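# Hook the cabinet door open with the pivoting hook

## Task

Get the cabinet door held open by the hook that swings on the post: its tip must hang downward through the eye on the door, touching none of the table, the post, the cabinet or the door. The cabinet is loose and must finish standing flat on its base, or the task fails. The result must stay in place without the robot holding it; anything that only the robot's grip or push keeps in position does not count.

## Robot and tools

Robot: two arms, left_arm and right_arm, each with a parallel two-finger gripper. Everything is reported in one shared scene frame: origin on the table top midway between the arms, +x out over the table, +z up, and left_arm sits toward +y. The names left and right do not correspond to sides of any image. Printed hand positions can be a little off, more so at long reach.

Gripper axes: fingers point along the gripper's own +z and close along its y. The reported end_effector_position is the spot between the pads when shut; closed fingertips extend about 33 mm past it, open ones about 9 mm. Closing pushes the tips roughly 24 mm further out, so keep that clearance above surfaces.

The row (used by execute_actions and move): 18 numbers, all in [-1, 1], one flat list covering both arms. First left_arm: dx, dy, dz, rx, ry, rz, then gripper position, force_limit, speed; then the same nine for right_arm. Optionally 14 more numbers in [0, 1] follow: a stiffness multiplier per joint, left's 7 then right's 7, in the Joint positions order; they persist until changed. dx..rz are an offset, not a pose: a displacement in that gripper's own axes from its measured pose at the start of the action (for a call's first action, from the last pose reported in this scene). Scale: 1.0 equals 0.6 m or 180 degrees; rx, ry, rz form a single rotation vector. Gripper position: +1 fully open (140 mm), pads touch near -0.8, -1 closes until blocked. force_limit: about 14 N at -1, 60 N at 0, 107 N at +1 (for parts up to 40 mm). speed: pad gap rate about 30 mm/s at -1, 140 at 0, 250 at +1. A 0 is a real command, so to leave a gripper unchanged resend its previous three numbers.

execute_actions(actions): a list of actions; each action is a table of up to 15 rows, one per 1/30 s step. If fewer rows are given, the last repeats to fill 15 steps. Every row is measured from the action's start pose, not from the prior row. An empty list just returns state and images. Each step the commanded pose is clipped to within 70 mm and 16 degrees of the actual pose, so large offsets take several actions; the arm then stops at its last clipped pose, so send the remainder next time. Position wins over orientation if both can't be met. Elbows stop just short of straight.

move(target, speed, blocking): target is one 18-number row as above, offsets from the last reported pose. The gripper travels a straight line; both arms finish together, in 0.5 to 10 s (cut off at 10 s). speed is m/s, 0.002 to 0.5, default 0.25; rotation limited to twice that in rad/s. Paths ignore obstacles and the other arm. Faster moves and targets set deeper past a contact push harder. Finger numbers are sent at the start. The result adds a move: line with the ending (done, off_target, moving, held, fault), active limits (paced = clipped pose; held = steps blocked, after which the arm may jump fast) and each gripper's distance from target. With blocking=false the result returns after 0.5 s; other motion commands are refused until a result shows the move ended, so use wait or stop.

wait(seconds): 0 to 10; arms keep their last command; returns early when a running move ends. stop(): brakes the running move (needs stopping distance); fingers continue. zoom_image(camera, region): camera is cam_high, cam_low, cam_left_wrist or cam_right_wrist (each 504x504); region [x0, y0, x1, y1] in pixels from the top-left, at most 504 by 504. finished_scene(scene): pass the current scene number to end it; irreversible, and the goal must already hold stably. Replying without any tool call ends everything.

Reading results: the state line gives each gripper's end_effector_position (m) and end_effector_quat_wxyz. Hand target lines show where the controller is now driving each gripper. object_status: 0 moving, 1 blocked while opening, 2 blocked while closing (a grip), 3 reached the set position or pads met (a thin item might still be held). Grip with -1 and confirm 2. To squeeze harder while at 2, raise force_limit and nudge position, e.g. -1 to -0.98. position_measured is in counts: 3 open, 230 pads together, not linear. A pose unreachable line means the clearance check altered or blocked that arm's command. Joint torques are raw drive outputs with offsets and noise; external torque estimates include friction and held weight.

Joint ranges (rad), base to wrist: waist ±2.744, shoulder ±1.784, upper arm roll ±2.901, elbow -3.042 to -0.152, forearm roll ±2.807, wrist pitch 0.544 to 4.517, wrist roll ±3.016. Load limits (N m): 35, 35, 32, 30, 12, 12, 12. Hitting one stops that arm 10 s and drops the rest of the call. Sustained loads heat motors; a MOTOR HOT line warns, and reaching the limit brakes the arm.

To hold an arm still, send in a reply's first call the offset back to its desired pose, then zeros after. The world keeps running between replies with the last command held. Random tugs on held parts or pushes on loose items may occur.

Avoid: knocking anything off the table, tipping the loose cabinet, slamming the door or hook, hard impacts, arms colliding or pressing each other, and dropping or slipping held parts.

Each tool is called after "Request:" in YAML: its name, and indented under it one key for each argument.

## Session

Request:
execute_actions:
  actions: []

Scene clock: 0.00 s.
left_arm: end_effector_position=(+0.6175, +0.4865, +0.4196) position_measured=3 object_status=3 end_effector_quat_wxyz=(-0.002, +0.932, -0.361, +0.013) | right_arm: end_effector_position=(+0.1619, -0.1727, +0.3870) position_measured=3 object_status=3 end_effector_quat_wxyz=(-0.531, -0.035, +0.821, -0.208)
Joint positions: left_arm=[ 0.015 -0.004 -0.003 -1.565 -0.007  1.585 -0.778] | right_arm=[ 0.656  0.099 -0.167 -1.845  0.338  0.764  2.22 ]
Joint velocities: left_arm=[-0.001  0.    -0.001  0.     0.002 -0.    -0.   ] | right_arm=[ 0.001 -0.001 -0.001  0.001 -0.     0.    -0.   ]
Joint torques (N m, as the joint torque sensors report them, + toward a larger angle): no reading
External joint torques (N m, as the arm's controller estimates them; a push from outside toward a larger angle lowers the number): no reading
Hand target (left_arm): +0.618, +0.487, +0.420; -0.002, +0.932, -0.361, +0.013
Hand target (right_arm): +0.162, -0.173, +0.387; -0.531, -0.035, +0.821, -0.208
Joint stiffness scale: left_arm=[1. 1. 1. 1. 1. 1. 1.] | right_arm=[1. 1. 1. 1. 1. 1. 1.]

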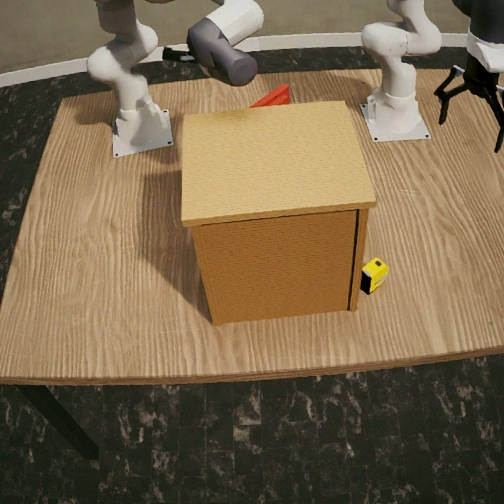

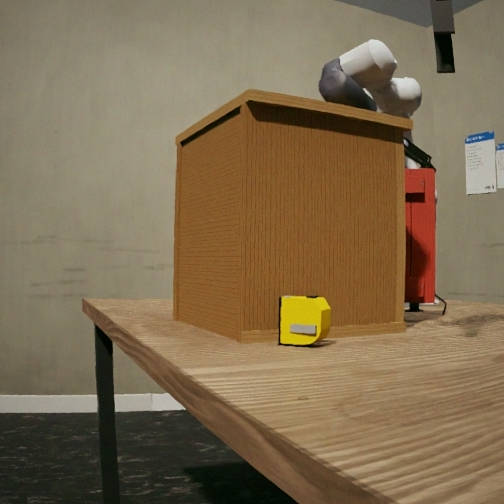

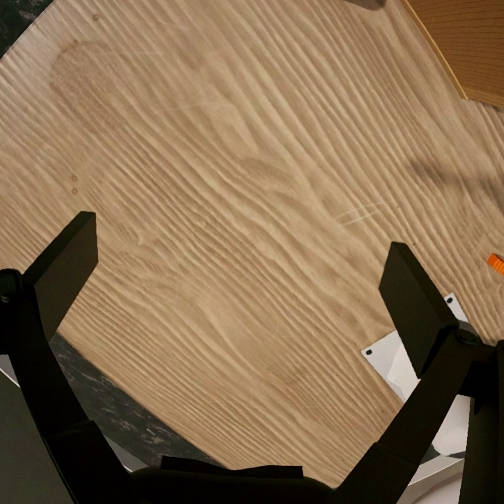

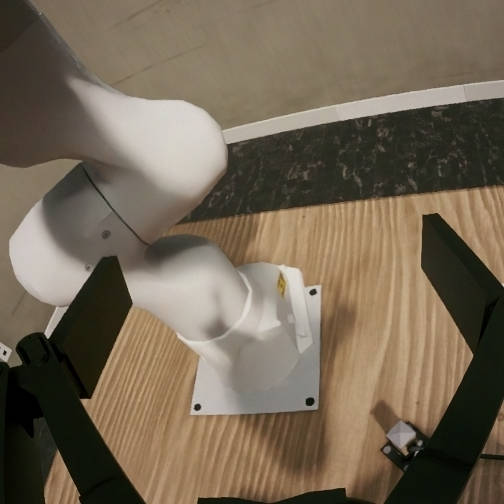

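Request:
move:
  target: [-0.183,0.409,0.283,0.156,0.404,0.672,-1,0,0,0.058,0.06,-0.049,0.168,-0.384,-0.409,0.5,0,0]
  speed: 0.35

Scene clock: 24.03 s.
left_arm: end_effector_position=(+0.3733, +0.3826, +0.2504) position_measured=233 object_status=3 end_effector_quat_wxyz=(+0.011, -0.014, +0.853, -0.522) | right_arm: end_effector_position=(+0.1628, -0.1231, +0.4214) position_measured=66 object_status=3 end_effector_quat_wxyz=(+0.003, -0.695, +0.719, +0.007)
Joint positions: left_arm=[-0.844 -1.699  1.457 -2.726  0.506  1.859  1.226] | right_arm=[ 1.156 -0.77  -0.135 -2.23  -0.085  1.477  1.248]
Joint velocities: left_arm=[-0.    -0.006  0.002  0.001  0.008 -0.013  0.02 ] | right_arm=[ 0.006  0.    -0.003 -0.001 -0.002  0.004 -0.008]
Joint torques (N m, as the joint torque sensors report them, + toward a larger angle): left_arm=[ -0.6   13.48 -20.26   2.44   0.09   1.43   0.3 ] | right_arm=[ 2.12 -6.41  2.45 21.41 -0.13  2.86 -0.58]
External joint torques (N m, as the arm's controller estimates them; a push from outside toward a larger angle lowers the number): left_arm=[-0.6  -0.92  1.48  2.02  1.02 -0.41  0.35] | right_arm=[ 2.13 -2.16  0.28 -1.31 -0.96  0.41 -0.58]
Hand target (left_arm): +0.373, +0.383, +0.249; +0.012, -0.007, +0.854, -0.521
Hand target (right_arm): +0.164, -0.123, +0.421; -0.006, +0.699, -0.715, -0.007
Off the commanded pose (left_arm): 0.008 m, 2 deg.
Off the commanded pose (right_arm): 0.004 m, 2 deg.
Joint stiffness scale: left_arm=[1. 1. 1. 1. 1. 1. 1.] | right_arm=[1. 1. 1. 1. 1. 1. 1.]
move: off_target (left_arm, right_arm)

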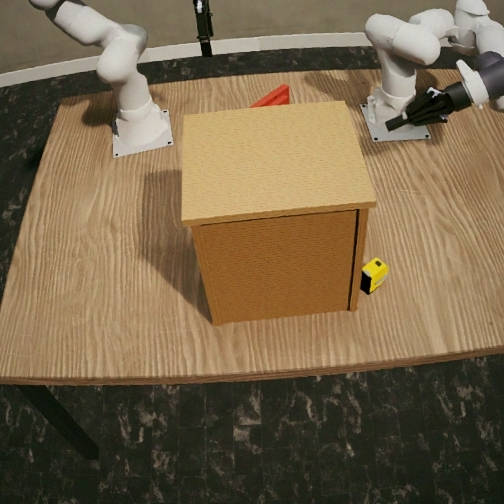

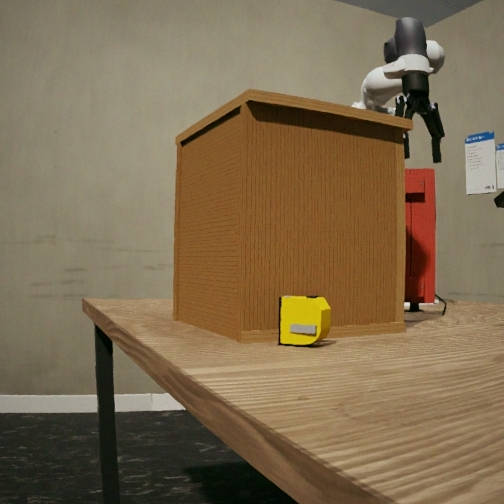

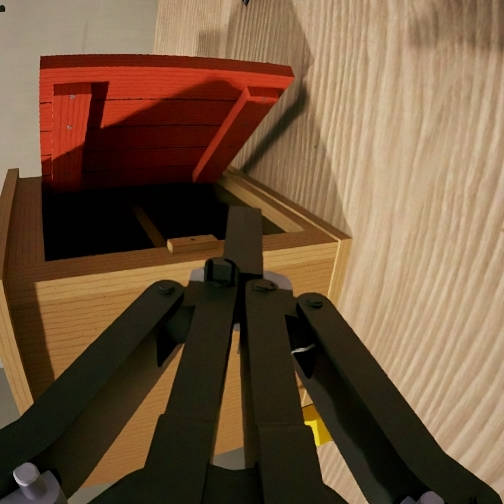

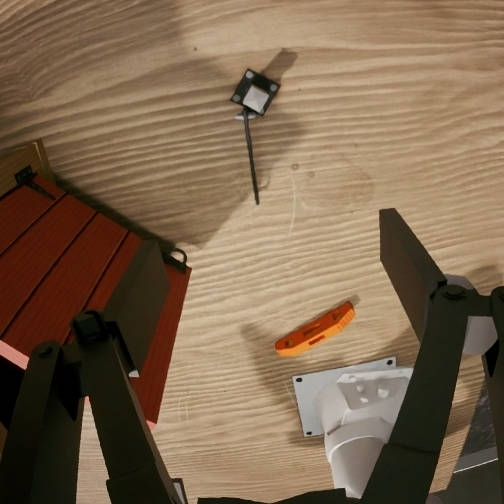

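Request:
move:
  target: [0.055,-0.092,0.29,0,0,0,-1,0,0,-0.08,-0.02,0.47,0,0,-0.97,-0.2,0,0]
  speed: 0.4

Scene clock: 65.30 s.
left_arm: end_effector_position=(+0.3454, +0.2009, +0.2196) position_measured=233 object_status=3 end_effector_quat_wxyz=(+0.012, -0.007, +0.851, -0.524) | right_arm: end_effector_position=(+0.1732, -0.0660, +0.1403) position_measured=154 object_status=3 end_effector_quat_wxyz=(-0.016, +0.761, +0.649, +0.004)
Joint positions: left_arm=[-1.11  -1.608  1.663 -3.035  0.863  2.398  0.95 ] | right_arm=[ 2.342 -1.537 -1.197 -2.655 -1.222  1.463 -0.932]
Joint velocities: left_arm=[ 0.007 -0.034  0.018 -0.001  0.047 -0.025 -0.048] | right_arm=[ 0.001 -0.     0.001 -0.    -0.001  0.    -0.031]
Joint torques (N m, as the joint torque sensors report them, + toward a larger angle): left_arm=[  2.21  10.25 -14.88  -2.44   1.69   1.97  -0.36] | right_arm=[ 1.26 14.75 19.93  6.41 -0.06  1.87 -0.5 ]
External joint torques (N m, as the arm's controller estimates them; a push from outside toward a larger angle lowers the number): left_arm=[ 2.25 -0.52  1.89  0.06  1.01 -0.43 -0.32] | right_arm=[ 1.2  -0.78 -1.58 -0.87 -0.9  -0.74 -0.5 ]
Hand target (left_arm): +0.345, +0.201, +0.218; +0.007, -0.014, +0.853, -0.522
Hand target (right_arm): +0.174, -0.067, +0.139; -0.014, +0.755, +0.656, +0.004
Off the commanded pose (left_arm): 0.002 m, 1 deg.
Off the commanded pose (right_arm): 0.006 m, 2 deg.
Joint stiffness scale: left_arm=[1. 1. 1. 1. 1. 1. 1.] | right_arm=[1. 1. 1. 1. 1. 1. 1.]
joint sent to its limit (left arm) — the command would take joint 4 (elbow) past its lower limit, so that joint was sent only as far as its limit.
move: off_target (right_arm)

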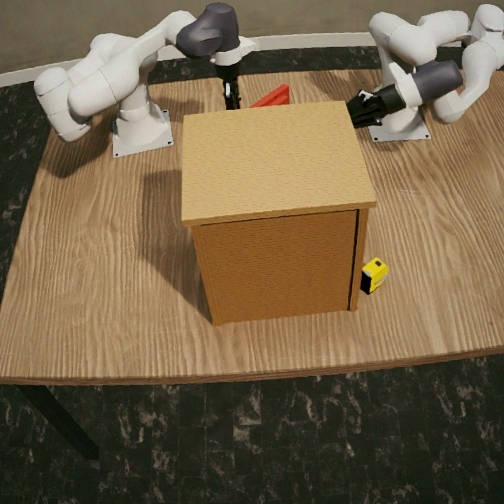

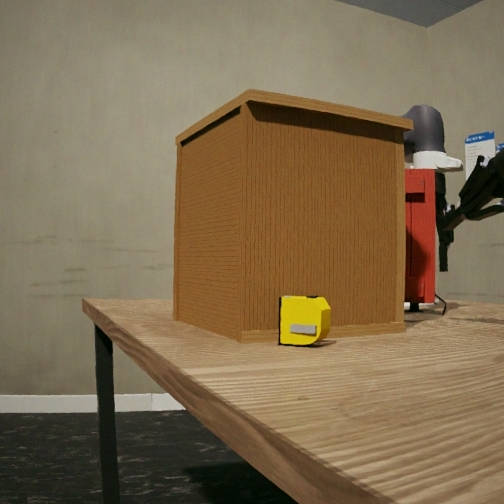

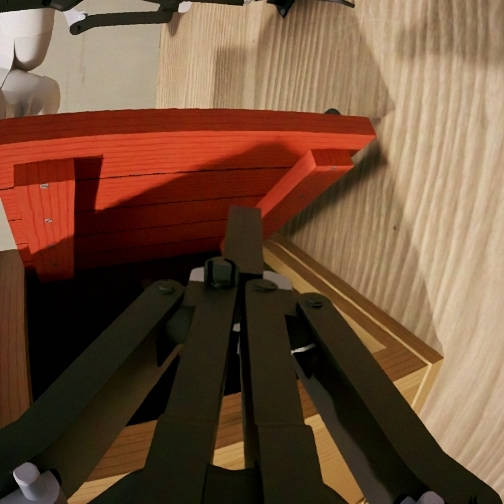

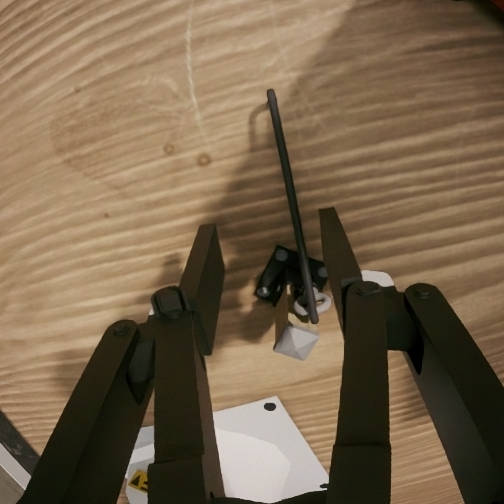

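Request:
move:
  target: [-0.025,-0.075,0.149,0,0,0,-1,0,0,0,0.029,0.065,0,-0.06,-0.025,-0.2,0,0]
  speed: 0.1

Scene clock: 85.17 s.
left_arm: end_effector_position=(+0.3621, +0.1009, +0.2171) position_measured=233 object_status=3 end_effector_quat_wxyz=(+0.013, -0.001, +0.852, -0.523) | right_arm: end_effector_position=(+0.1891, -0.0657, +0.1005) position_measured=154 object_status=3 end_effector_quat_wxyz=(+0.045, +0.734, +0.675, -0.063)
Joint positions: left_arm=[-1.65  -1.378  1.693 -2.913  1.113  2.843  0.613] | right_arm=[ 2.488 -1.458 -1.339 -2.501 -1.22   1.404 -1.015]
Joint velocities: left_arm=[-0.002  0.011 -0.001 -0.003  0.     0.024 -0.026] | right_arm=[ 0.001 -0.     0.     0.     0.    -0.001 -0.005]
Joint torques (N m, as the joint torque sensors report them, + toward a larger angle): left_arm=[ -0.84  12.7  -20.99  -0.31   0.7    3.5   -0.26] | right_arm=[ 1.74 17.73 22.54  7.36  1.9   1.47 -0.52]
External joint torques (N m, as the arm's controller estimates them; a push from outside toward a larger angle lowers the number): left_arm=[-0.86  0.15 -1.18 -0.09 -0.79  0.58 -0.21] | right_arm=[ 1.75 -0.03 -2.02  1.72  0.79 -0.74 -0.51]
Hand target (left_arm): +0.361, +0.100, +0.219; +0.010, -0.007, +0.851, -0.525
Hand target (right_arm): +0.189, -0.067, +0.100; +0.046, +0.731, +0.678, -0.066
Off the commanded pose (left_arm): 0.003 m, 1 deg.
Off the commanded pose (right_arm): 0.002 m, 1 deg.
Joint stiffness scale: left_arm=[1. 1. 1. 1. 1. 1. 1.] | right_arm=[1. 1. 1. 1. 1. 1. 1.]
move: done

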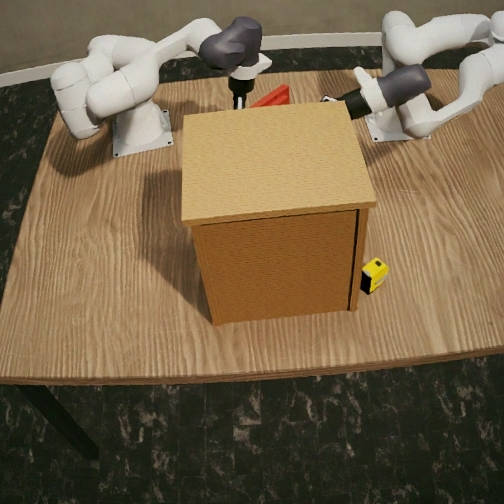

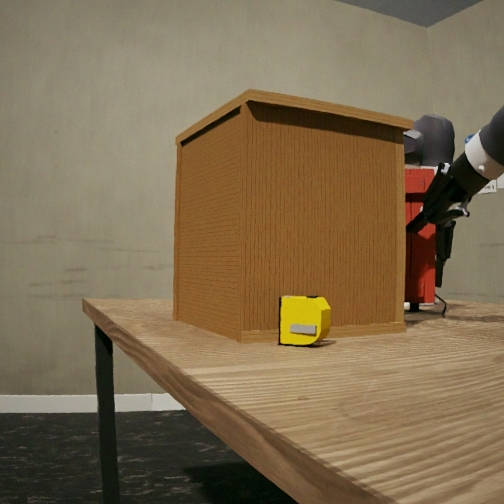

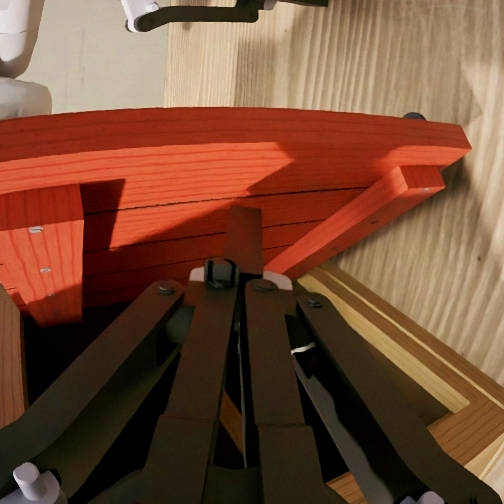

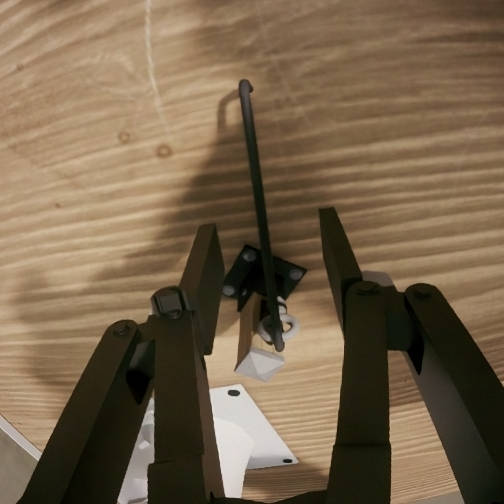

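Request:
move:
  target: [0,0,0,0,0,0,-1,0,0,0,-0.003,0.043,0,0,0,-0.2,0,0]
  speed: 0.08

Request:
move:
  target: [0,0,0,0,0,0,-1,0,0,0,0,0,0,0,0,-1,-0.3,-0.5]

Scene clock: 99.67 s.
left_arm: end_effector_position=(+0.3622, +0.1007, +0.2176) position_measured=233 object_status=3 end_effector_quat_wxyz=(+0.012, -0.005, +0.852, -0.524) | right_arm: end_effector_position=(+0.1865, -0.0712, +0.0756) position_measured=154 object_status=3 end_effector_quat_wxyz=(+0.047, +0.731, +0.677, -0.065)
Joint positions: left_arm=[-1.65  -1.377  1.693 -2.913  1.113  2.846  0.605] | right_arm=[ 2.475 -1.472 -1.398 -2.531 -1.273  1.428 -1.016]
Joint velocities: left_arm=[-0.    -0.001  0.001  0.001 -0.001 -0.001  0.002] | right_arm=[-0.001 -0.002 -0.001 -0.001 -0.009  0.009 -0.001]
Joint torques (N m, as the joint torque sensors report them, + toward a larger angle): left_arm=[  0.8   11.36 -19.63   0.69   1.77   2.52   0.37] | right_arm=[-0.18 16.57 22.67  4.05  0.19  2.54  0.21]
External joint torques (N m, as the arm's controller estimates them; a push from outside toward a larger angle lowers the number): left_arm=[ 0.8  -1.21  0.22  0.87  0.28 -0.41  0.42] | right_arm=[-0.24 -0.99 -1.79 -0.41 -0.94  0.35  0.22]
Hand target (left_arm): +0.362, +0.101, +0.217; +0.013, -0.001, +0.852, -0.523
Hand target (right_arm): +0.186, -0.070, +0.075; +0.045, +0.734, +0.675, -0.063
Off the commanded pose (left_arm): 0.001 m, 0 deg.
Off the commanded pose (right_arm): 0.002 m, 1 deg.
Joint stiffness scale: left_arm=[1. 1. 1. 1. 1. 1. 1.] | right_arm=[1. 1. 1. 1. 1. 1. 1.]
move: done

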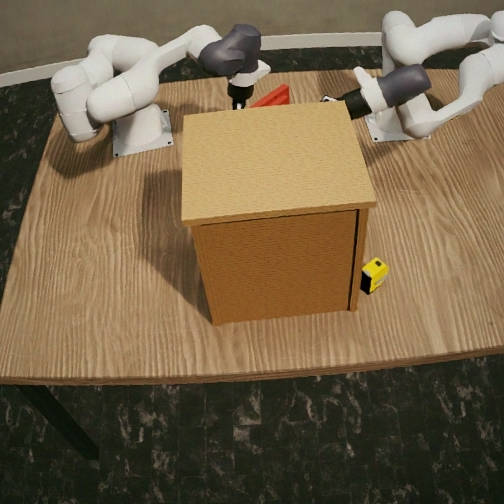

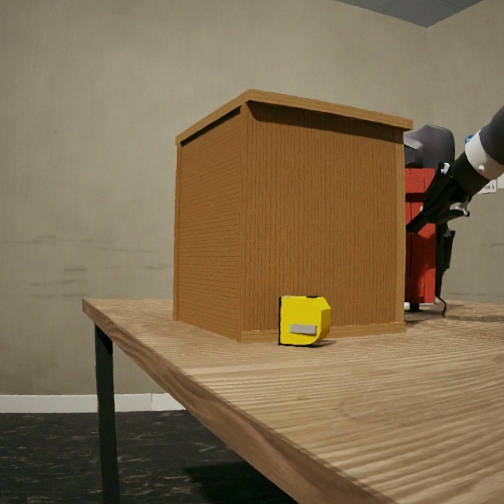

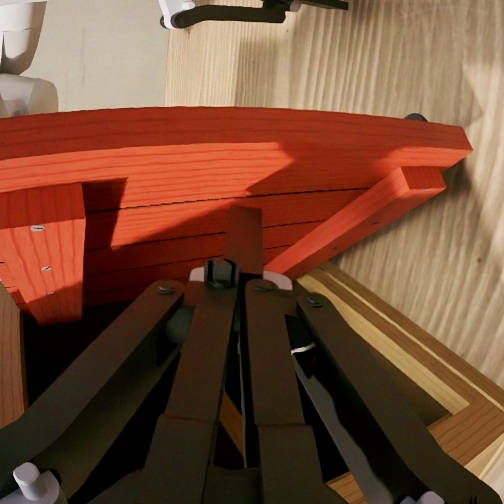

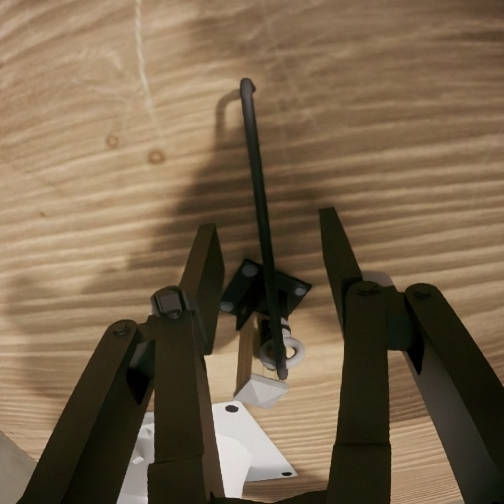

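Scene clock: 100.40 s.
left_arm: end_effector_position=(+0.3622, +0.1007, +0.2176) position_measured=233 object_status=3 end_effector_quat_wxyz=(+0.012, -0.005, +0.852, -0.524) | right_arm: end_effector_position=(+0.1845, -0.0710, +0.0757) position_measured=226 object_status=0 end_effector_quat_wxyz=(+0.046, +0.731, +0.678, -0.066)
Joint positions: left_arm=[-1.65  -1.377  1.693 -2.913  1.113  2.846  0.605] | right_arm=[ 2.476 -1.473 -1.398 -2.532 -1.27   1.429 -1.015]
Joint velocities: left_arm=[ 0.001  0.     0.002 -0.001 -0.    -0.001 -0.   ] | right_arm=[-0.     0.    -0.001  0.001 -0.     0.     0.   ]
Joint torques (N m, as the joint torque sensors report them, + toward a larger angle): left_arm=[  0.59  12.05 -20.11  -0.06   1.42   2.99  -0.02] | right_arm=[ 0.1  18.1  23.3   5.72  0.54  1.84 -0.19]
External joint torques (N m, as the arm's controller estimates them; a push from outside toward a larger angle lowers the number): left_arm=[ 0.59 -0.53 -0.28  0.16 -0.08  0.07  0.03] | right_arm=[ 0.14  0.59 -1.12  1.18 -0.57 -0.36 -0.18]
Hand target (left_arm): +0.362, +0.101, +0.218; +0.012, -0.005, +0.852, -0.524
Hand target (right_arm): +0.186, -0.071, +0.076; +0.047, +0.731, +0.677, -0.065
Off the commanded pose (left_arm): 0.000 m, 0 deg.
Off the commanded pose (right_arm): 0.002 m, 0 deg.
Joint stiffness scale: left_arm=[1. 1. 1. 1. 1. 1. 1.] | right_arm=[1. 1. 1. 1. 1. 1. 1.]
move: done

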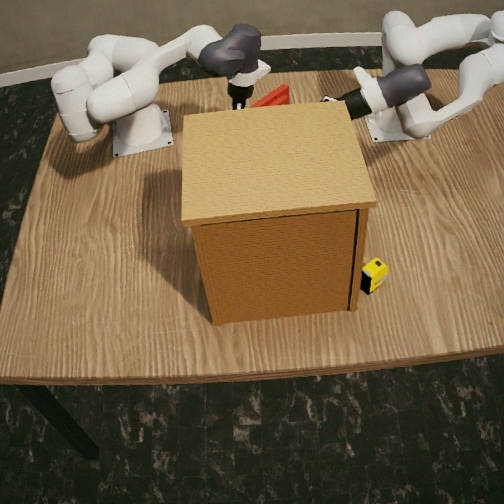

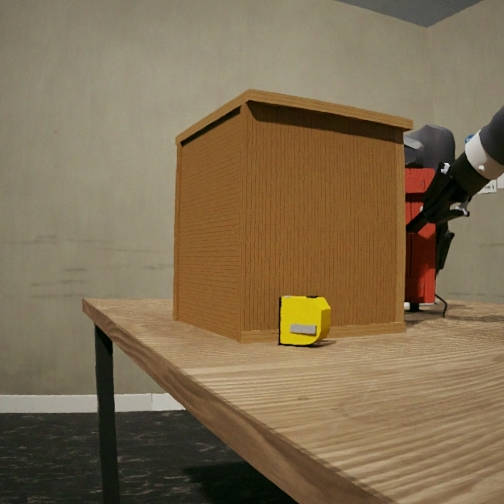

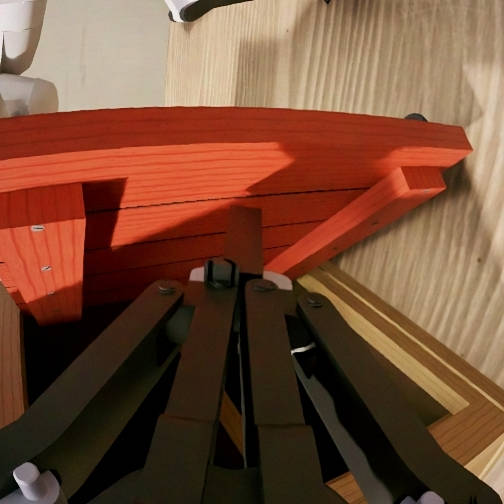

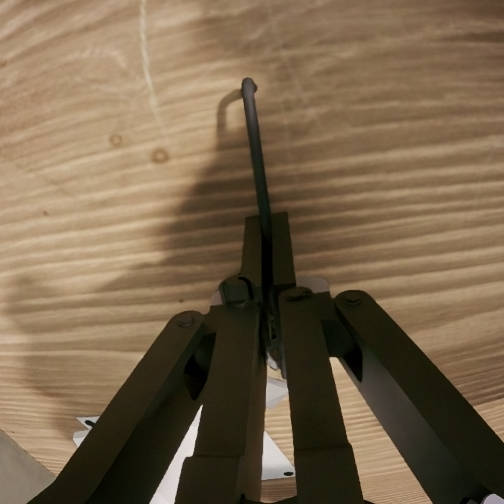

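Request:
move:
  target: [0,0,0,0,0,0,-1,0,0,-0.005,0,-0.031,0,0.103,0,-1,-0.3,-0.5]
  speed: 0.12

Request:
move:
  target: [0,0,0,0,0,0,-1,0,0,-0.005,0,-0.031,0,0.103,0,-1,-0.3,-0.5]
  speed: 0.12

Request:
move:
  target: [0,-0.022,0.045,0,0,0,-1,0,0,-0.003,0.0235,-0.002,-0.042,0,0.078,-1,-0.3,-0.5]
  speed: 0.1

Scene clock: 116.83 s.
left_arm: end_effector_position=(+0.3622, +0.1007, +0.2176) position_measured=233 object_status=3 end_effector_quat_wxyz=(+0.012, -0.005, +0.852, -0.524) | right_arm: end_effector_position=(+0.1870, -0.0751, +0.0942) position_measured=226 object_status=2 end_effector_quat_wxyz=(-0.062, +0.739, +0.669, +0.046)
Joint positions: left_arm=[-1.65  -1.377  1.693 -2.913  1.113  2.846  0.605] | right_arm=[ 2.125 -1.674 -1.354 -2.812 -1.443  1.55  -1.083]
Joint velocities: left_arm=[ 0.    -0.     0.     0.     0.001 -0.    -0.   ] | right_arm=[-0.007 -0.011 -0.005 -0.008 -0.004 -0.001 -0.029]
Joint torques (N m, as the joint torque sensors report them, + toward a larger angle): left_arm=[  0.61  12.45 -19.88   0.34   1.42   3.04  -0.01] | right_arm=[ 0.89 11.27 17.98  1.96 -0.91  3.52 -0.41]
External joint torques (N m, as the arm's controller estimates them; a push from outside toward a larger angle lowers the number): left_arm=[ 0.59 -0.15 -0.02  0.52 -0.08  0.11  0.04] | right_arm=[ 0.8  -2.63 -1.72 -1.27 -1.62  0.65 -0.41]
Hand target (left_arm): +0.362, +0.101, +0.218; +0.012, -0.005, +0.852, -0.524
Hand target (right_arm): +0.187, -0.072, +0.095; -0.064, +0.733, +0.675, +0.050
Off the commanded pose (left_arm): 0.000 m, 0 deg.
Off the commanded pose (right_arm): 0.005 m, 1 deg.
Joint stiffness scale: left_arm=[1. 1. 1. 1. 1. 1. 1.] | right_arm=[1. 1. 1. 1. 1. 1. 1.]
move: off_target (right_arm)

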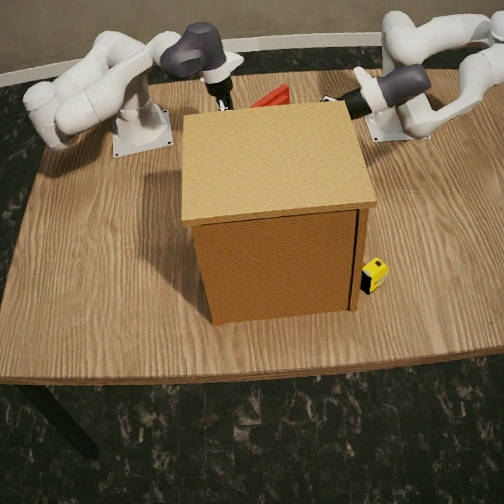

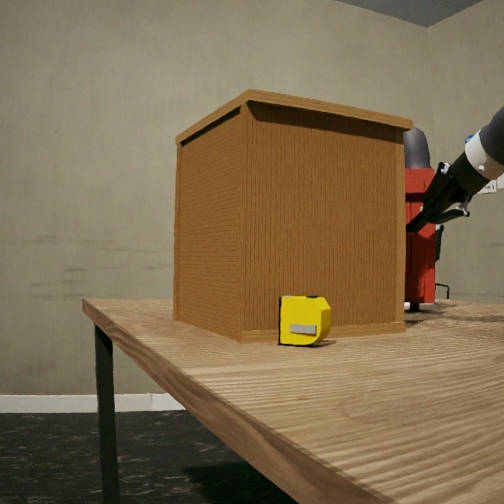

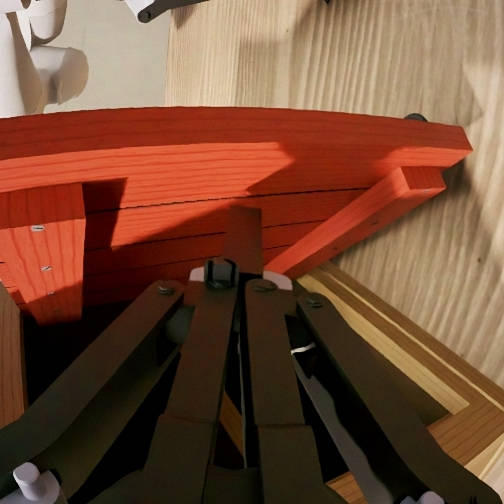

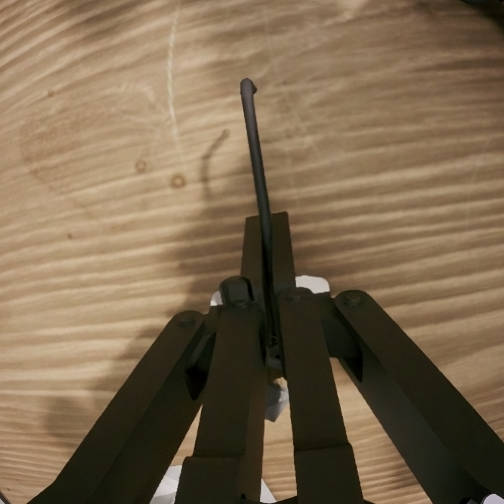

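Scene clock: 118.43 s.
left_arm: end_effector_position=(+0.3622, +0.1007, +0.2176) position_measured=233 object_status=3 end_effector_quat_wxyz=(+0.012, -0.005, +0.852, -0.524) | right_arm: end_effector_position=(+0.1887, -0.0770, +0.0985) position_measured=226 object_status=2 end_effector_quat_wxyz=(-0.082, +0.744, +0.659, +0.068)
Joint positions: left_arm=[-1.65  -1.377  1.693 -2.913  1.113  2.846  0.605] | right_arm=[ 2.041 -1.716 -1.362 -2.866 -1.477  1.577 -1.096]
Joint velocities: left_arm=[ 0.001  0.001 -0.001 -0.     0.001 -0.     0.002] | right_arm=[ 0.    -0.002 -0.001 -0.    -0.001  0.     0.001]
Joint torques (N m, as the joint torque sensors report them, + toward a larger angle): left_arm=[  0.18  12.19 -20.06   0.07   1.44   3.06   0.05] | right_arm=[ 2.63 13.45 17.63  3.6   0.87  2.58 -0.16]
External joint torques (N m, as the arm's controller estimates them; a push from outside toward a larger angle lowers the number): left_arm=[ 0.15 -0.4  -0.15  0.26 -0.06  0.13  0.1 ] | right_arm=[ 2.59  0.36 -0.93  0.8   0.2  -0.39 -0.17]
Hand target (left_arm): +0.362, +0.101, +0.218; +0.012, -0.005, +0.852, -0.524
Hand target (right_arm): +0.189, -0.077, +0.098; -0.082, +0.744, +0.660, +0.067
Off the commanded pose (left_arm): 0.000 m, 0 deg.
Off the commanded pose (right_arm): 0.014 m, 15 deg.
Joint stiffness scale: left_arm=[1. 1. 1. 1. 1. 1. 1.] | right_arm=[1. 1. 1. 1. 1. 1. 1.]
move: held (right_arm); limits=held; held on 37 of 48 steps (right_arm), including the last (right_arm)
pose unreachable (right arm): on one or more control steps of this call, first in action 0 (counted from 0), this arm could not follow its commanded pose, so it was not sent that pose on those steps. On the call's last step it was still not sent that pose. It may still have moved: this result reports where it is.
cause: the commanded pose would bring two parts of the arm too close to each other (joints 2 (shoulder) to 5 (forearm roll) lie between them).

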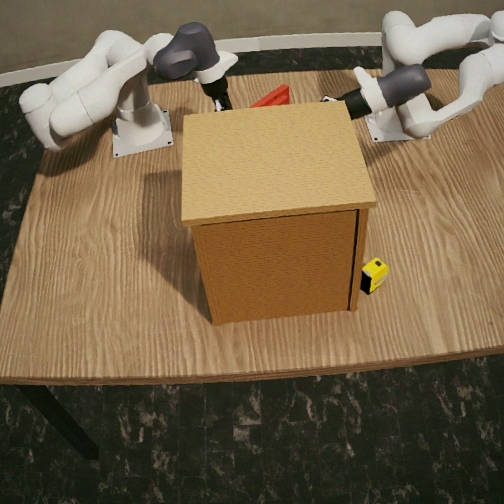

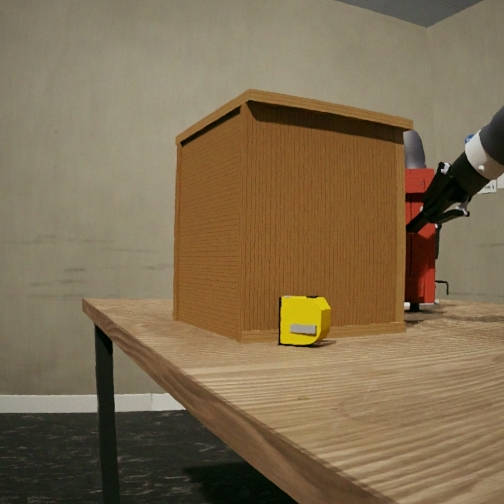

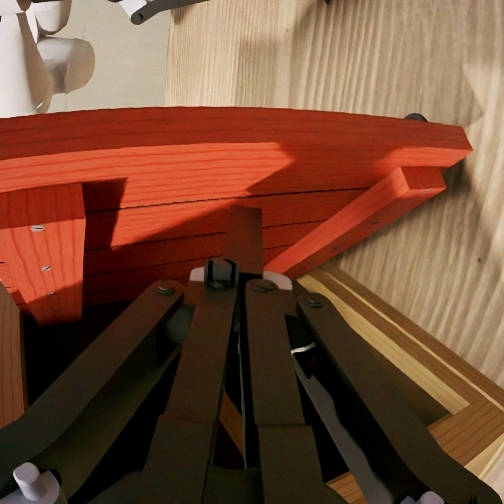

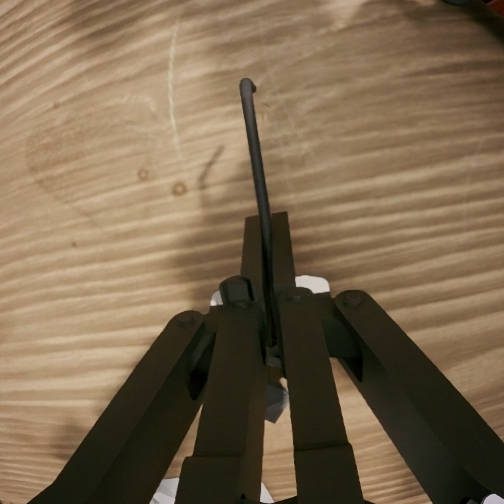

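Scene clock: 120.23 s.
left_arm: end_effector_position=(+0.3614, +0.0707, +0.2162) position_measured=233 object_status=3 end_effector_quat_wxyz=(+0.014, +0.002, +0.852, -0.523) | right_arm: end_effector_position=(+0.1952, -0.0779, +0.0993) position_measured=226 object_status=2 end_effector_quat_wxyz=(-0.058, +0.783, +0.613, +0.089)
Joint positions: left_arm=[-1.807 -1.239  1.696 -2.871  1.134  3.009  0.521] | right_arm=[ 2.058 -1.659 -1.334 -2.886 -1.506  1.587 -0.936]
Joint velocities: left_arm=[-0.001  0.013  0.001  0.    -0.     0.028 -0.017] | right_arm=[-0.001  0.001 -0.001  0.001 -0.     0.    -0.001]
Joint torques (N m, as the joint torque sensors report them, + toward a larger angle): left_arm=[ -1.34  13.47 -19.06   2.76   0.8    3.57  -0.28] | right_arm=[ 0.97 12.6  17.14  4.66  0.5   2.6  -0.18]
External joint torques (N m, as the arm's controller estimates them; a push from outside toward a larger angle lowers the number): left_arm=[-1.42  0.47  1.01  0.79 -0.75  0.54 -0.23] | right_arm=[ 0.95 -0.33 -1.12  0.48  0.01 -0.25 -0.19]
Hand target (left_arm): +0.362, +0.070, +0.217; +0.011, -0.004, +0.851, -0.524
Hand target (right_arm): +0.195, -0.078, +0.099; -0.058, +0.783, +0.613, +0.089
Off the commanded pose (left_arm): 0.002 m, 1 deg.
Off the commanded pose (right_arm): 0.008 m, 8 deg.
Joint stiffness scale: left_arm=[1. 1. 1. 1. 1. 1. 1.] | right_arm=[1. 1. 1. 1. 1. 1. 1.]
move: held (right_arm); limits=held; held on 23 of 54 steps (right_arm), including the last (right_arm)
pose unreachable (right arm): on one or more control steps of this call, first in action 0 (counted from 0), this arm could not follow its commanded pose, so it was not sent that pose on those steps. On the call's last step it was still not sent that pose. It may still have moved: this result reports where it is.
cause: the commanded pose would bring two parts of the arm too close to each other (joints 2 (shoulder) to 5 (forearm roll) lie between them).

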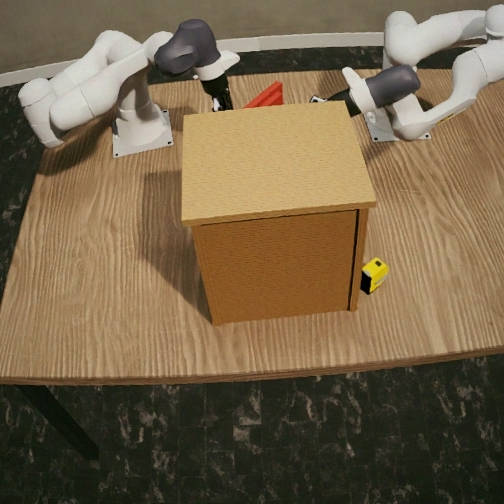

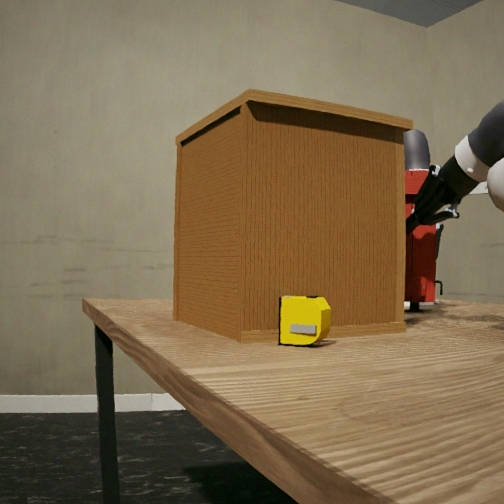

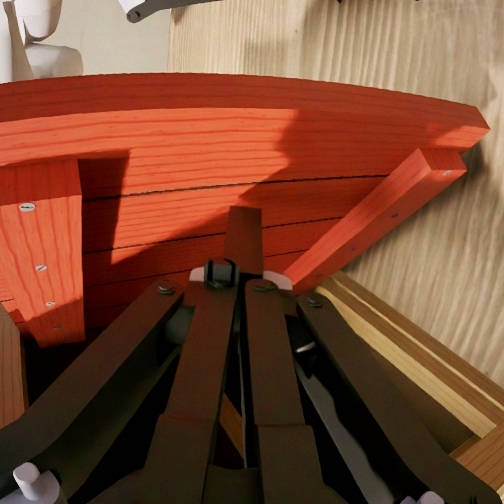

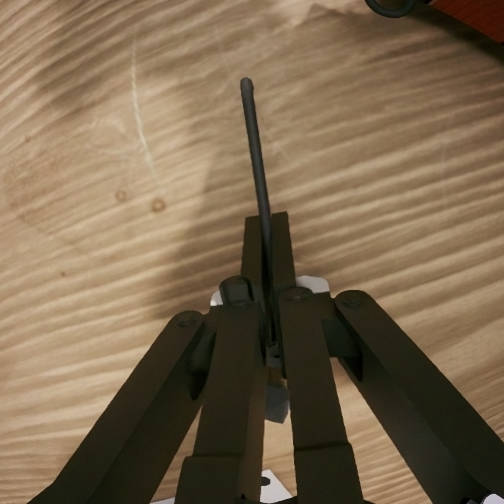

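Request:
move:
  target: [0,0,0,0,0,0,-1,0,0,0.002,0.031,-0.03,-0.015,-0.028,0.109,-0.98,-0.6,-0.5]
  speed: 0.07

Scene clock: 137.30 s.
left_arm: end_effector_position=(+0.3618, +0.0706, +0.2167) position_measured=233 object_status=3 end_effector_quat_wxyz=(+0.014, -0.000, +0.852, -0.523) | right_arm: end_effector_position=(+0.2103, -0.0862, +0.1148) position_measured=226 object_status=2 end_effector_quat_wxyz=(-0.025, +0.875, +0.479, +0.057)
Joint positions: left_arm=[-1.808 -1.238  1.696 -2.871  1.134  3.012  0.516] | right_arm=[ 2.136 -1.535 -1.248 -2.787 -1.363  1.555 -0.612]
Joint velocities: left_arm=[-0.001  0.001  0.001 -0.    -0.001  0.     0.001] | right_arm=[ 0.    -0.     0.001  0.003 -0.    -0.003  0.027]
Joint torques (N m, as the joint torque sensors report them, + toward a larger angle): left_arm=[  0.87  11.77 -20.05   2.12   1.74   2.72   0.25] | right_arm=[ 2.14 13.7  21.86 10.35  0.97  2.88  0.31]
External joint torques (N m, as the arm's controller estimates them; a push from outside toward a larger angle lowers the number): left_arm=[ 0.94 -1.32  0.1   0.21  0.17 -0.32  0.3 ] | right_arm=[2.17 0.03 2.1  3.31 0.43 0.22 0.3 ]
Hand target (left_arm): +0.361, +0.071, +0.216; +0.014, +0.002, +0.852, -0.523
Hand target (right_arm): +0.212, -0.084, +0.118; -0.028, +0.879, +0.471, +0.059
Off the commanded pose (left_arm): 0.001 m, 0 deg.
Off the commanded pose (right_arm): 0.004 m, 1 deg.
Joint stiffness scale: left_arm=[1. 1. 1. 1. 1. 1. 1.] | right_arm=[1. 1. 1. 1. 1. 1. 1.]
move: off_target (right_arm)

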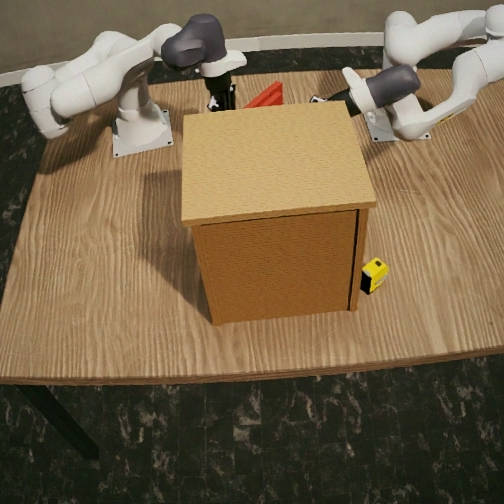

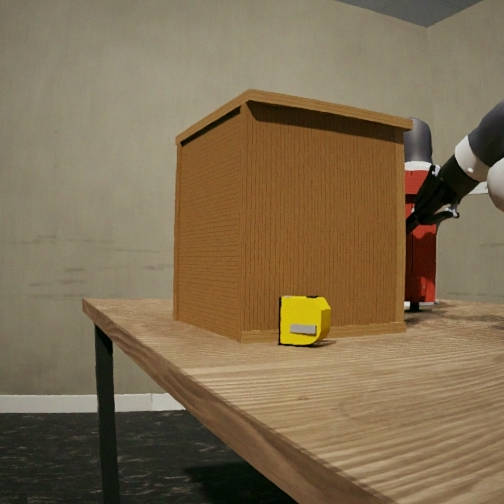

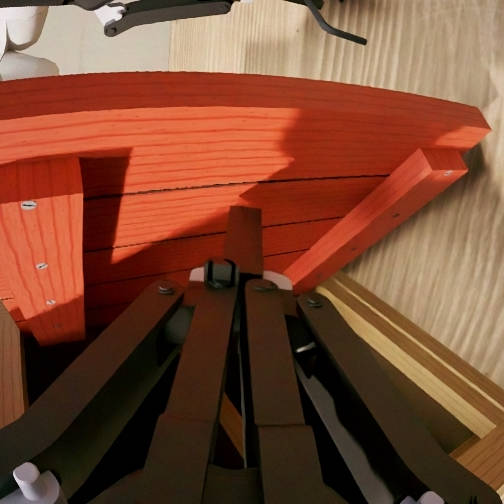

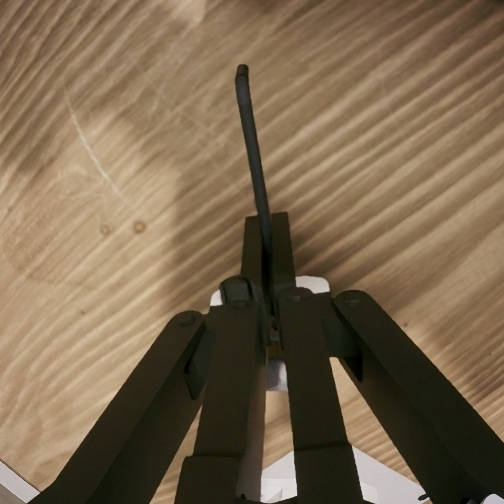

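Request:
move:
  target: [0,-0.015,0.03,0,0,0,-1,0,0,0,0,-0.018,0,0.03,0,-0.98,-0.6,-0.5]
  speed: 0.04

Scene clock: 152.63 s.
left_arm: end_effector_position=(+0.3602, +0.0506, +0.2155) position_measured=233 object_status=3 end_effector_quat_wxyz=(+0.016, +0.008, +0.853, -0.521) | right_arm: end_effector_position=(+0.2081, -0.0908, +0.1226) position_measured=226 object_status=2 end_effector_quat_wxyz=(-0.044, +0.874, +0.475, +0.092)
Joint positions: left_arm=[-1.912 -1.138  1.701 -2.84   1.132  3.117  0.472] | right_arm=[ 2.057 -1.593 -1.217 -2.872 -1.409  1.564 -0.607]
Joint velocities: left_arm=[-0.005  0.019  0.002 -0.    -0.008  0.035 -0.017] | right_arm=[-0.001 -0.007  0.001 -0.006 -0.005 -0.004 -0.003]
Joint torques (N m, as the joint torque sensors report them, + toward a larger angle): left_arm=[ -0.23  13.71 -18.7    5.16   0.44   3.74  -0.34] | right_arm=[ 0.52 10.04 20.07  8.37 -0.82  3.39 -0.51]
External joint torques (N m, as the arm's controller estimates them; a push from outside toward a larger angle lowers the number): left_arm=[-0.22  0.5   1.28  1.58 -1.11  0.64 -0.29] | right_arm=[ 0.47 -3.01  2.02  1.15 -1.21  0.65 -0.52]
Hand target (left_arm): +0.362, +0.050, +0.216; +0.013, +0.000, +0.852, -0.524
Hand target (right_arm): +0.210, -0.088, +0.126; -0.048, +0.872, +0.477, +0.098
Off the commanded pose (left_arm): 0.002 m, 1 deg.
Off the commanded pose (right_arm): 0.005 m, 1 deg.
Joint stiffness scale: left_arm=[1. 1. 1. 1. 1. 1. 1.] | right_arm=[1. 1. 1. 1. 1. 1. 1.]
move: off_target (right_arm)

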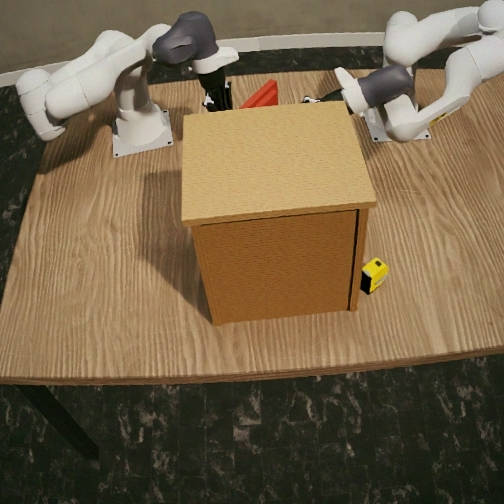

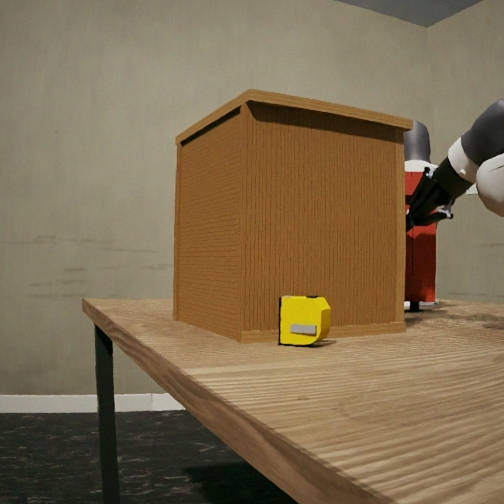

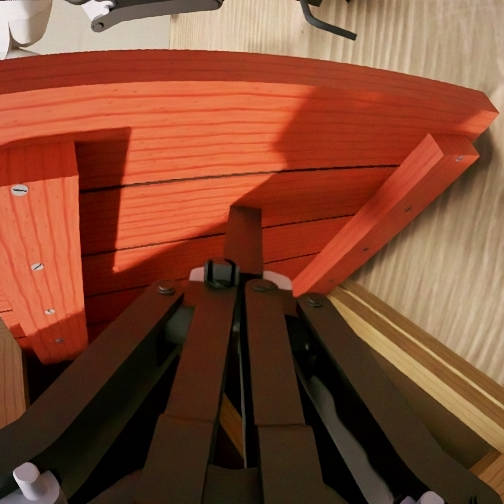

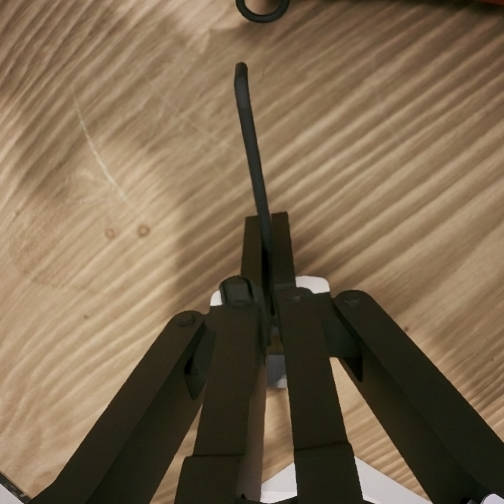

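Request:
move:
  target: [0,-0.015,0.03,0,0,0,-1,0,0,0,0.012,-0.004,-0.008,0,0.042,-0.98,-0.6,-0.5]
  speed: 0.04

Scene clock: 163.93 s.
left_arm: end_effector_position=(+0.3586, +0.0305, +0.2148) position_measured=233 object_status=3 end_effector_quat_wxyz=(+0.019, +0.014, +0.854, -0.520) | right_arm: end_effector_position=(+0.2124, -0.0945, +0.1237) position_measured=226 object_status=2 end_effector_quat_wxyz=(-0.038, +0.900, +0.424, +0.096)
Joint positions: left_arm=[-2.017 -1.036  1.712 -2.808  1.112  3.22   0.433] | right_arm=[ 2.055 -1.568 -1.203 -2.873 -1.403  1.564 -0.493]
Joint velocities: left_arm=[-0.001  0.009  0.001 -0.001 -0.009  0.019 -0.005] | right_arm=[-0.     0.004 -0.     0.    -0.001 -0.001  0.028]
Joint torques (N m, as the joint torque sensors report them, + toward a larger angle): left_arm=[ -0.9   13.75 -18.08   6.18   0.35   3.72  -0.45] | right_arm=[-0.61 12.46 19.24  9.43  1.36  2.2   0.24]
External joint torques (N m, as the arm's controller estimates them; a push from outside toward a larger angle lowers the number): left_arm=[-0.92  0.36  1.44  0.95 -1.17  0.57 -0.4 ] | right_arm=[-0.61 -0.4   1.3   1.66  1.01 -0.47  0.23]
Hand target (left_arm): +0.360, +0.030, +0.215; +0.016, +0.008, +0.853, -0.522
Hand target (right_arm): +0.214, -0.095, +0.125; -0.039, +0.904, +0.415, +0.095
Off the commanded pose (left_arm): 0.002 m, 1 deg.
Off the commanded pose (right_arm): 0.002 m, 1 deg.
Joint stiffness scale: left_arm=[1. 1. 1. 1. 1. 1. 1.] | right_arm=[1. 1. 1. 1. 1. 1. 1.]
move: done

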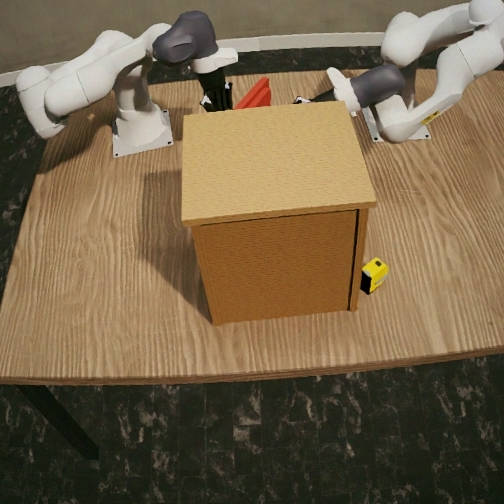

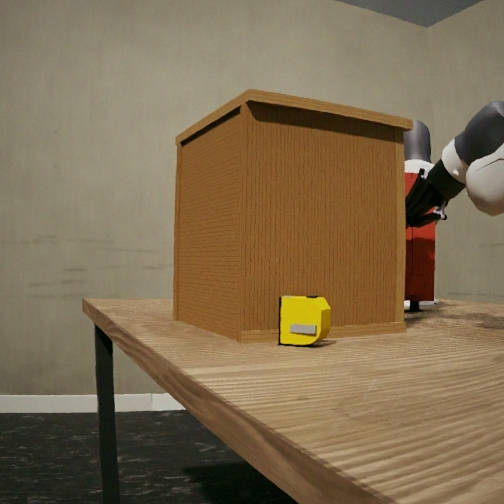

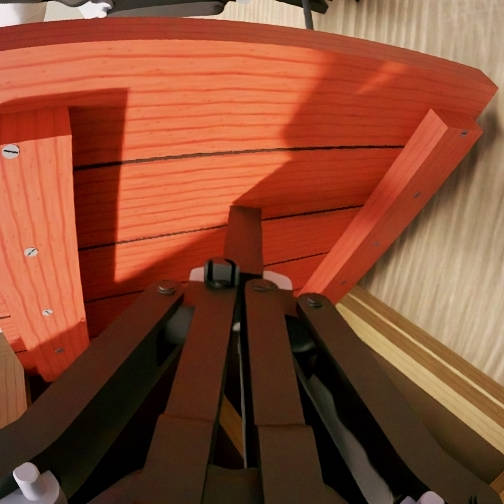

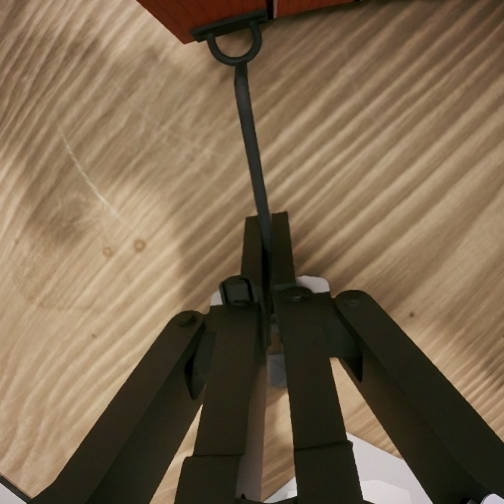

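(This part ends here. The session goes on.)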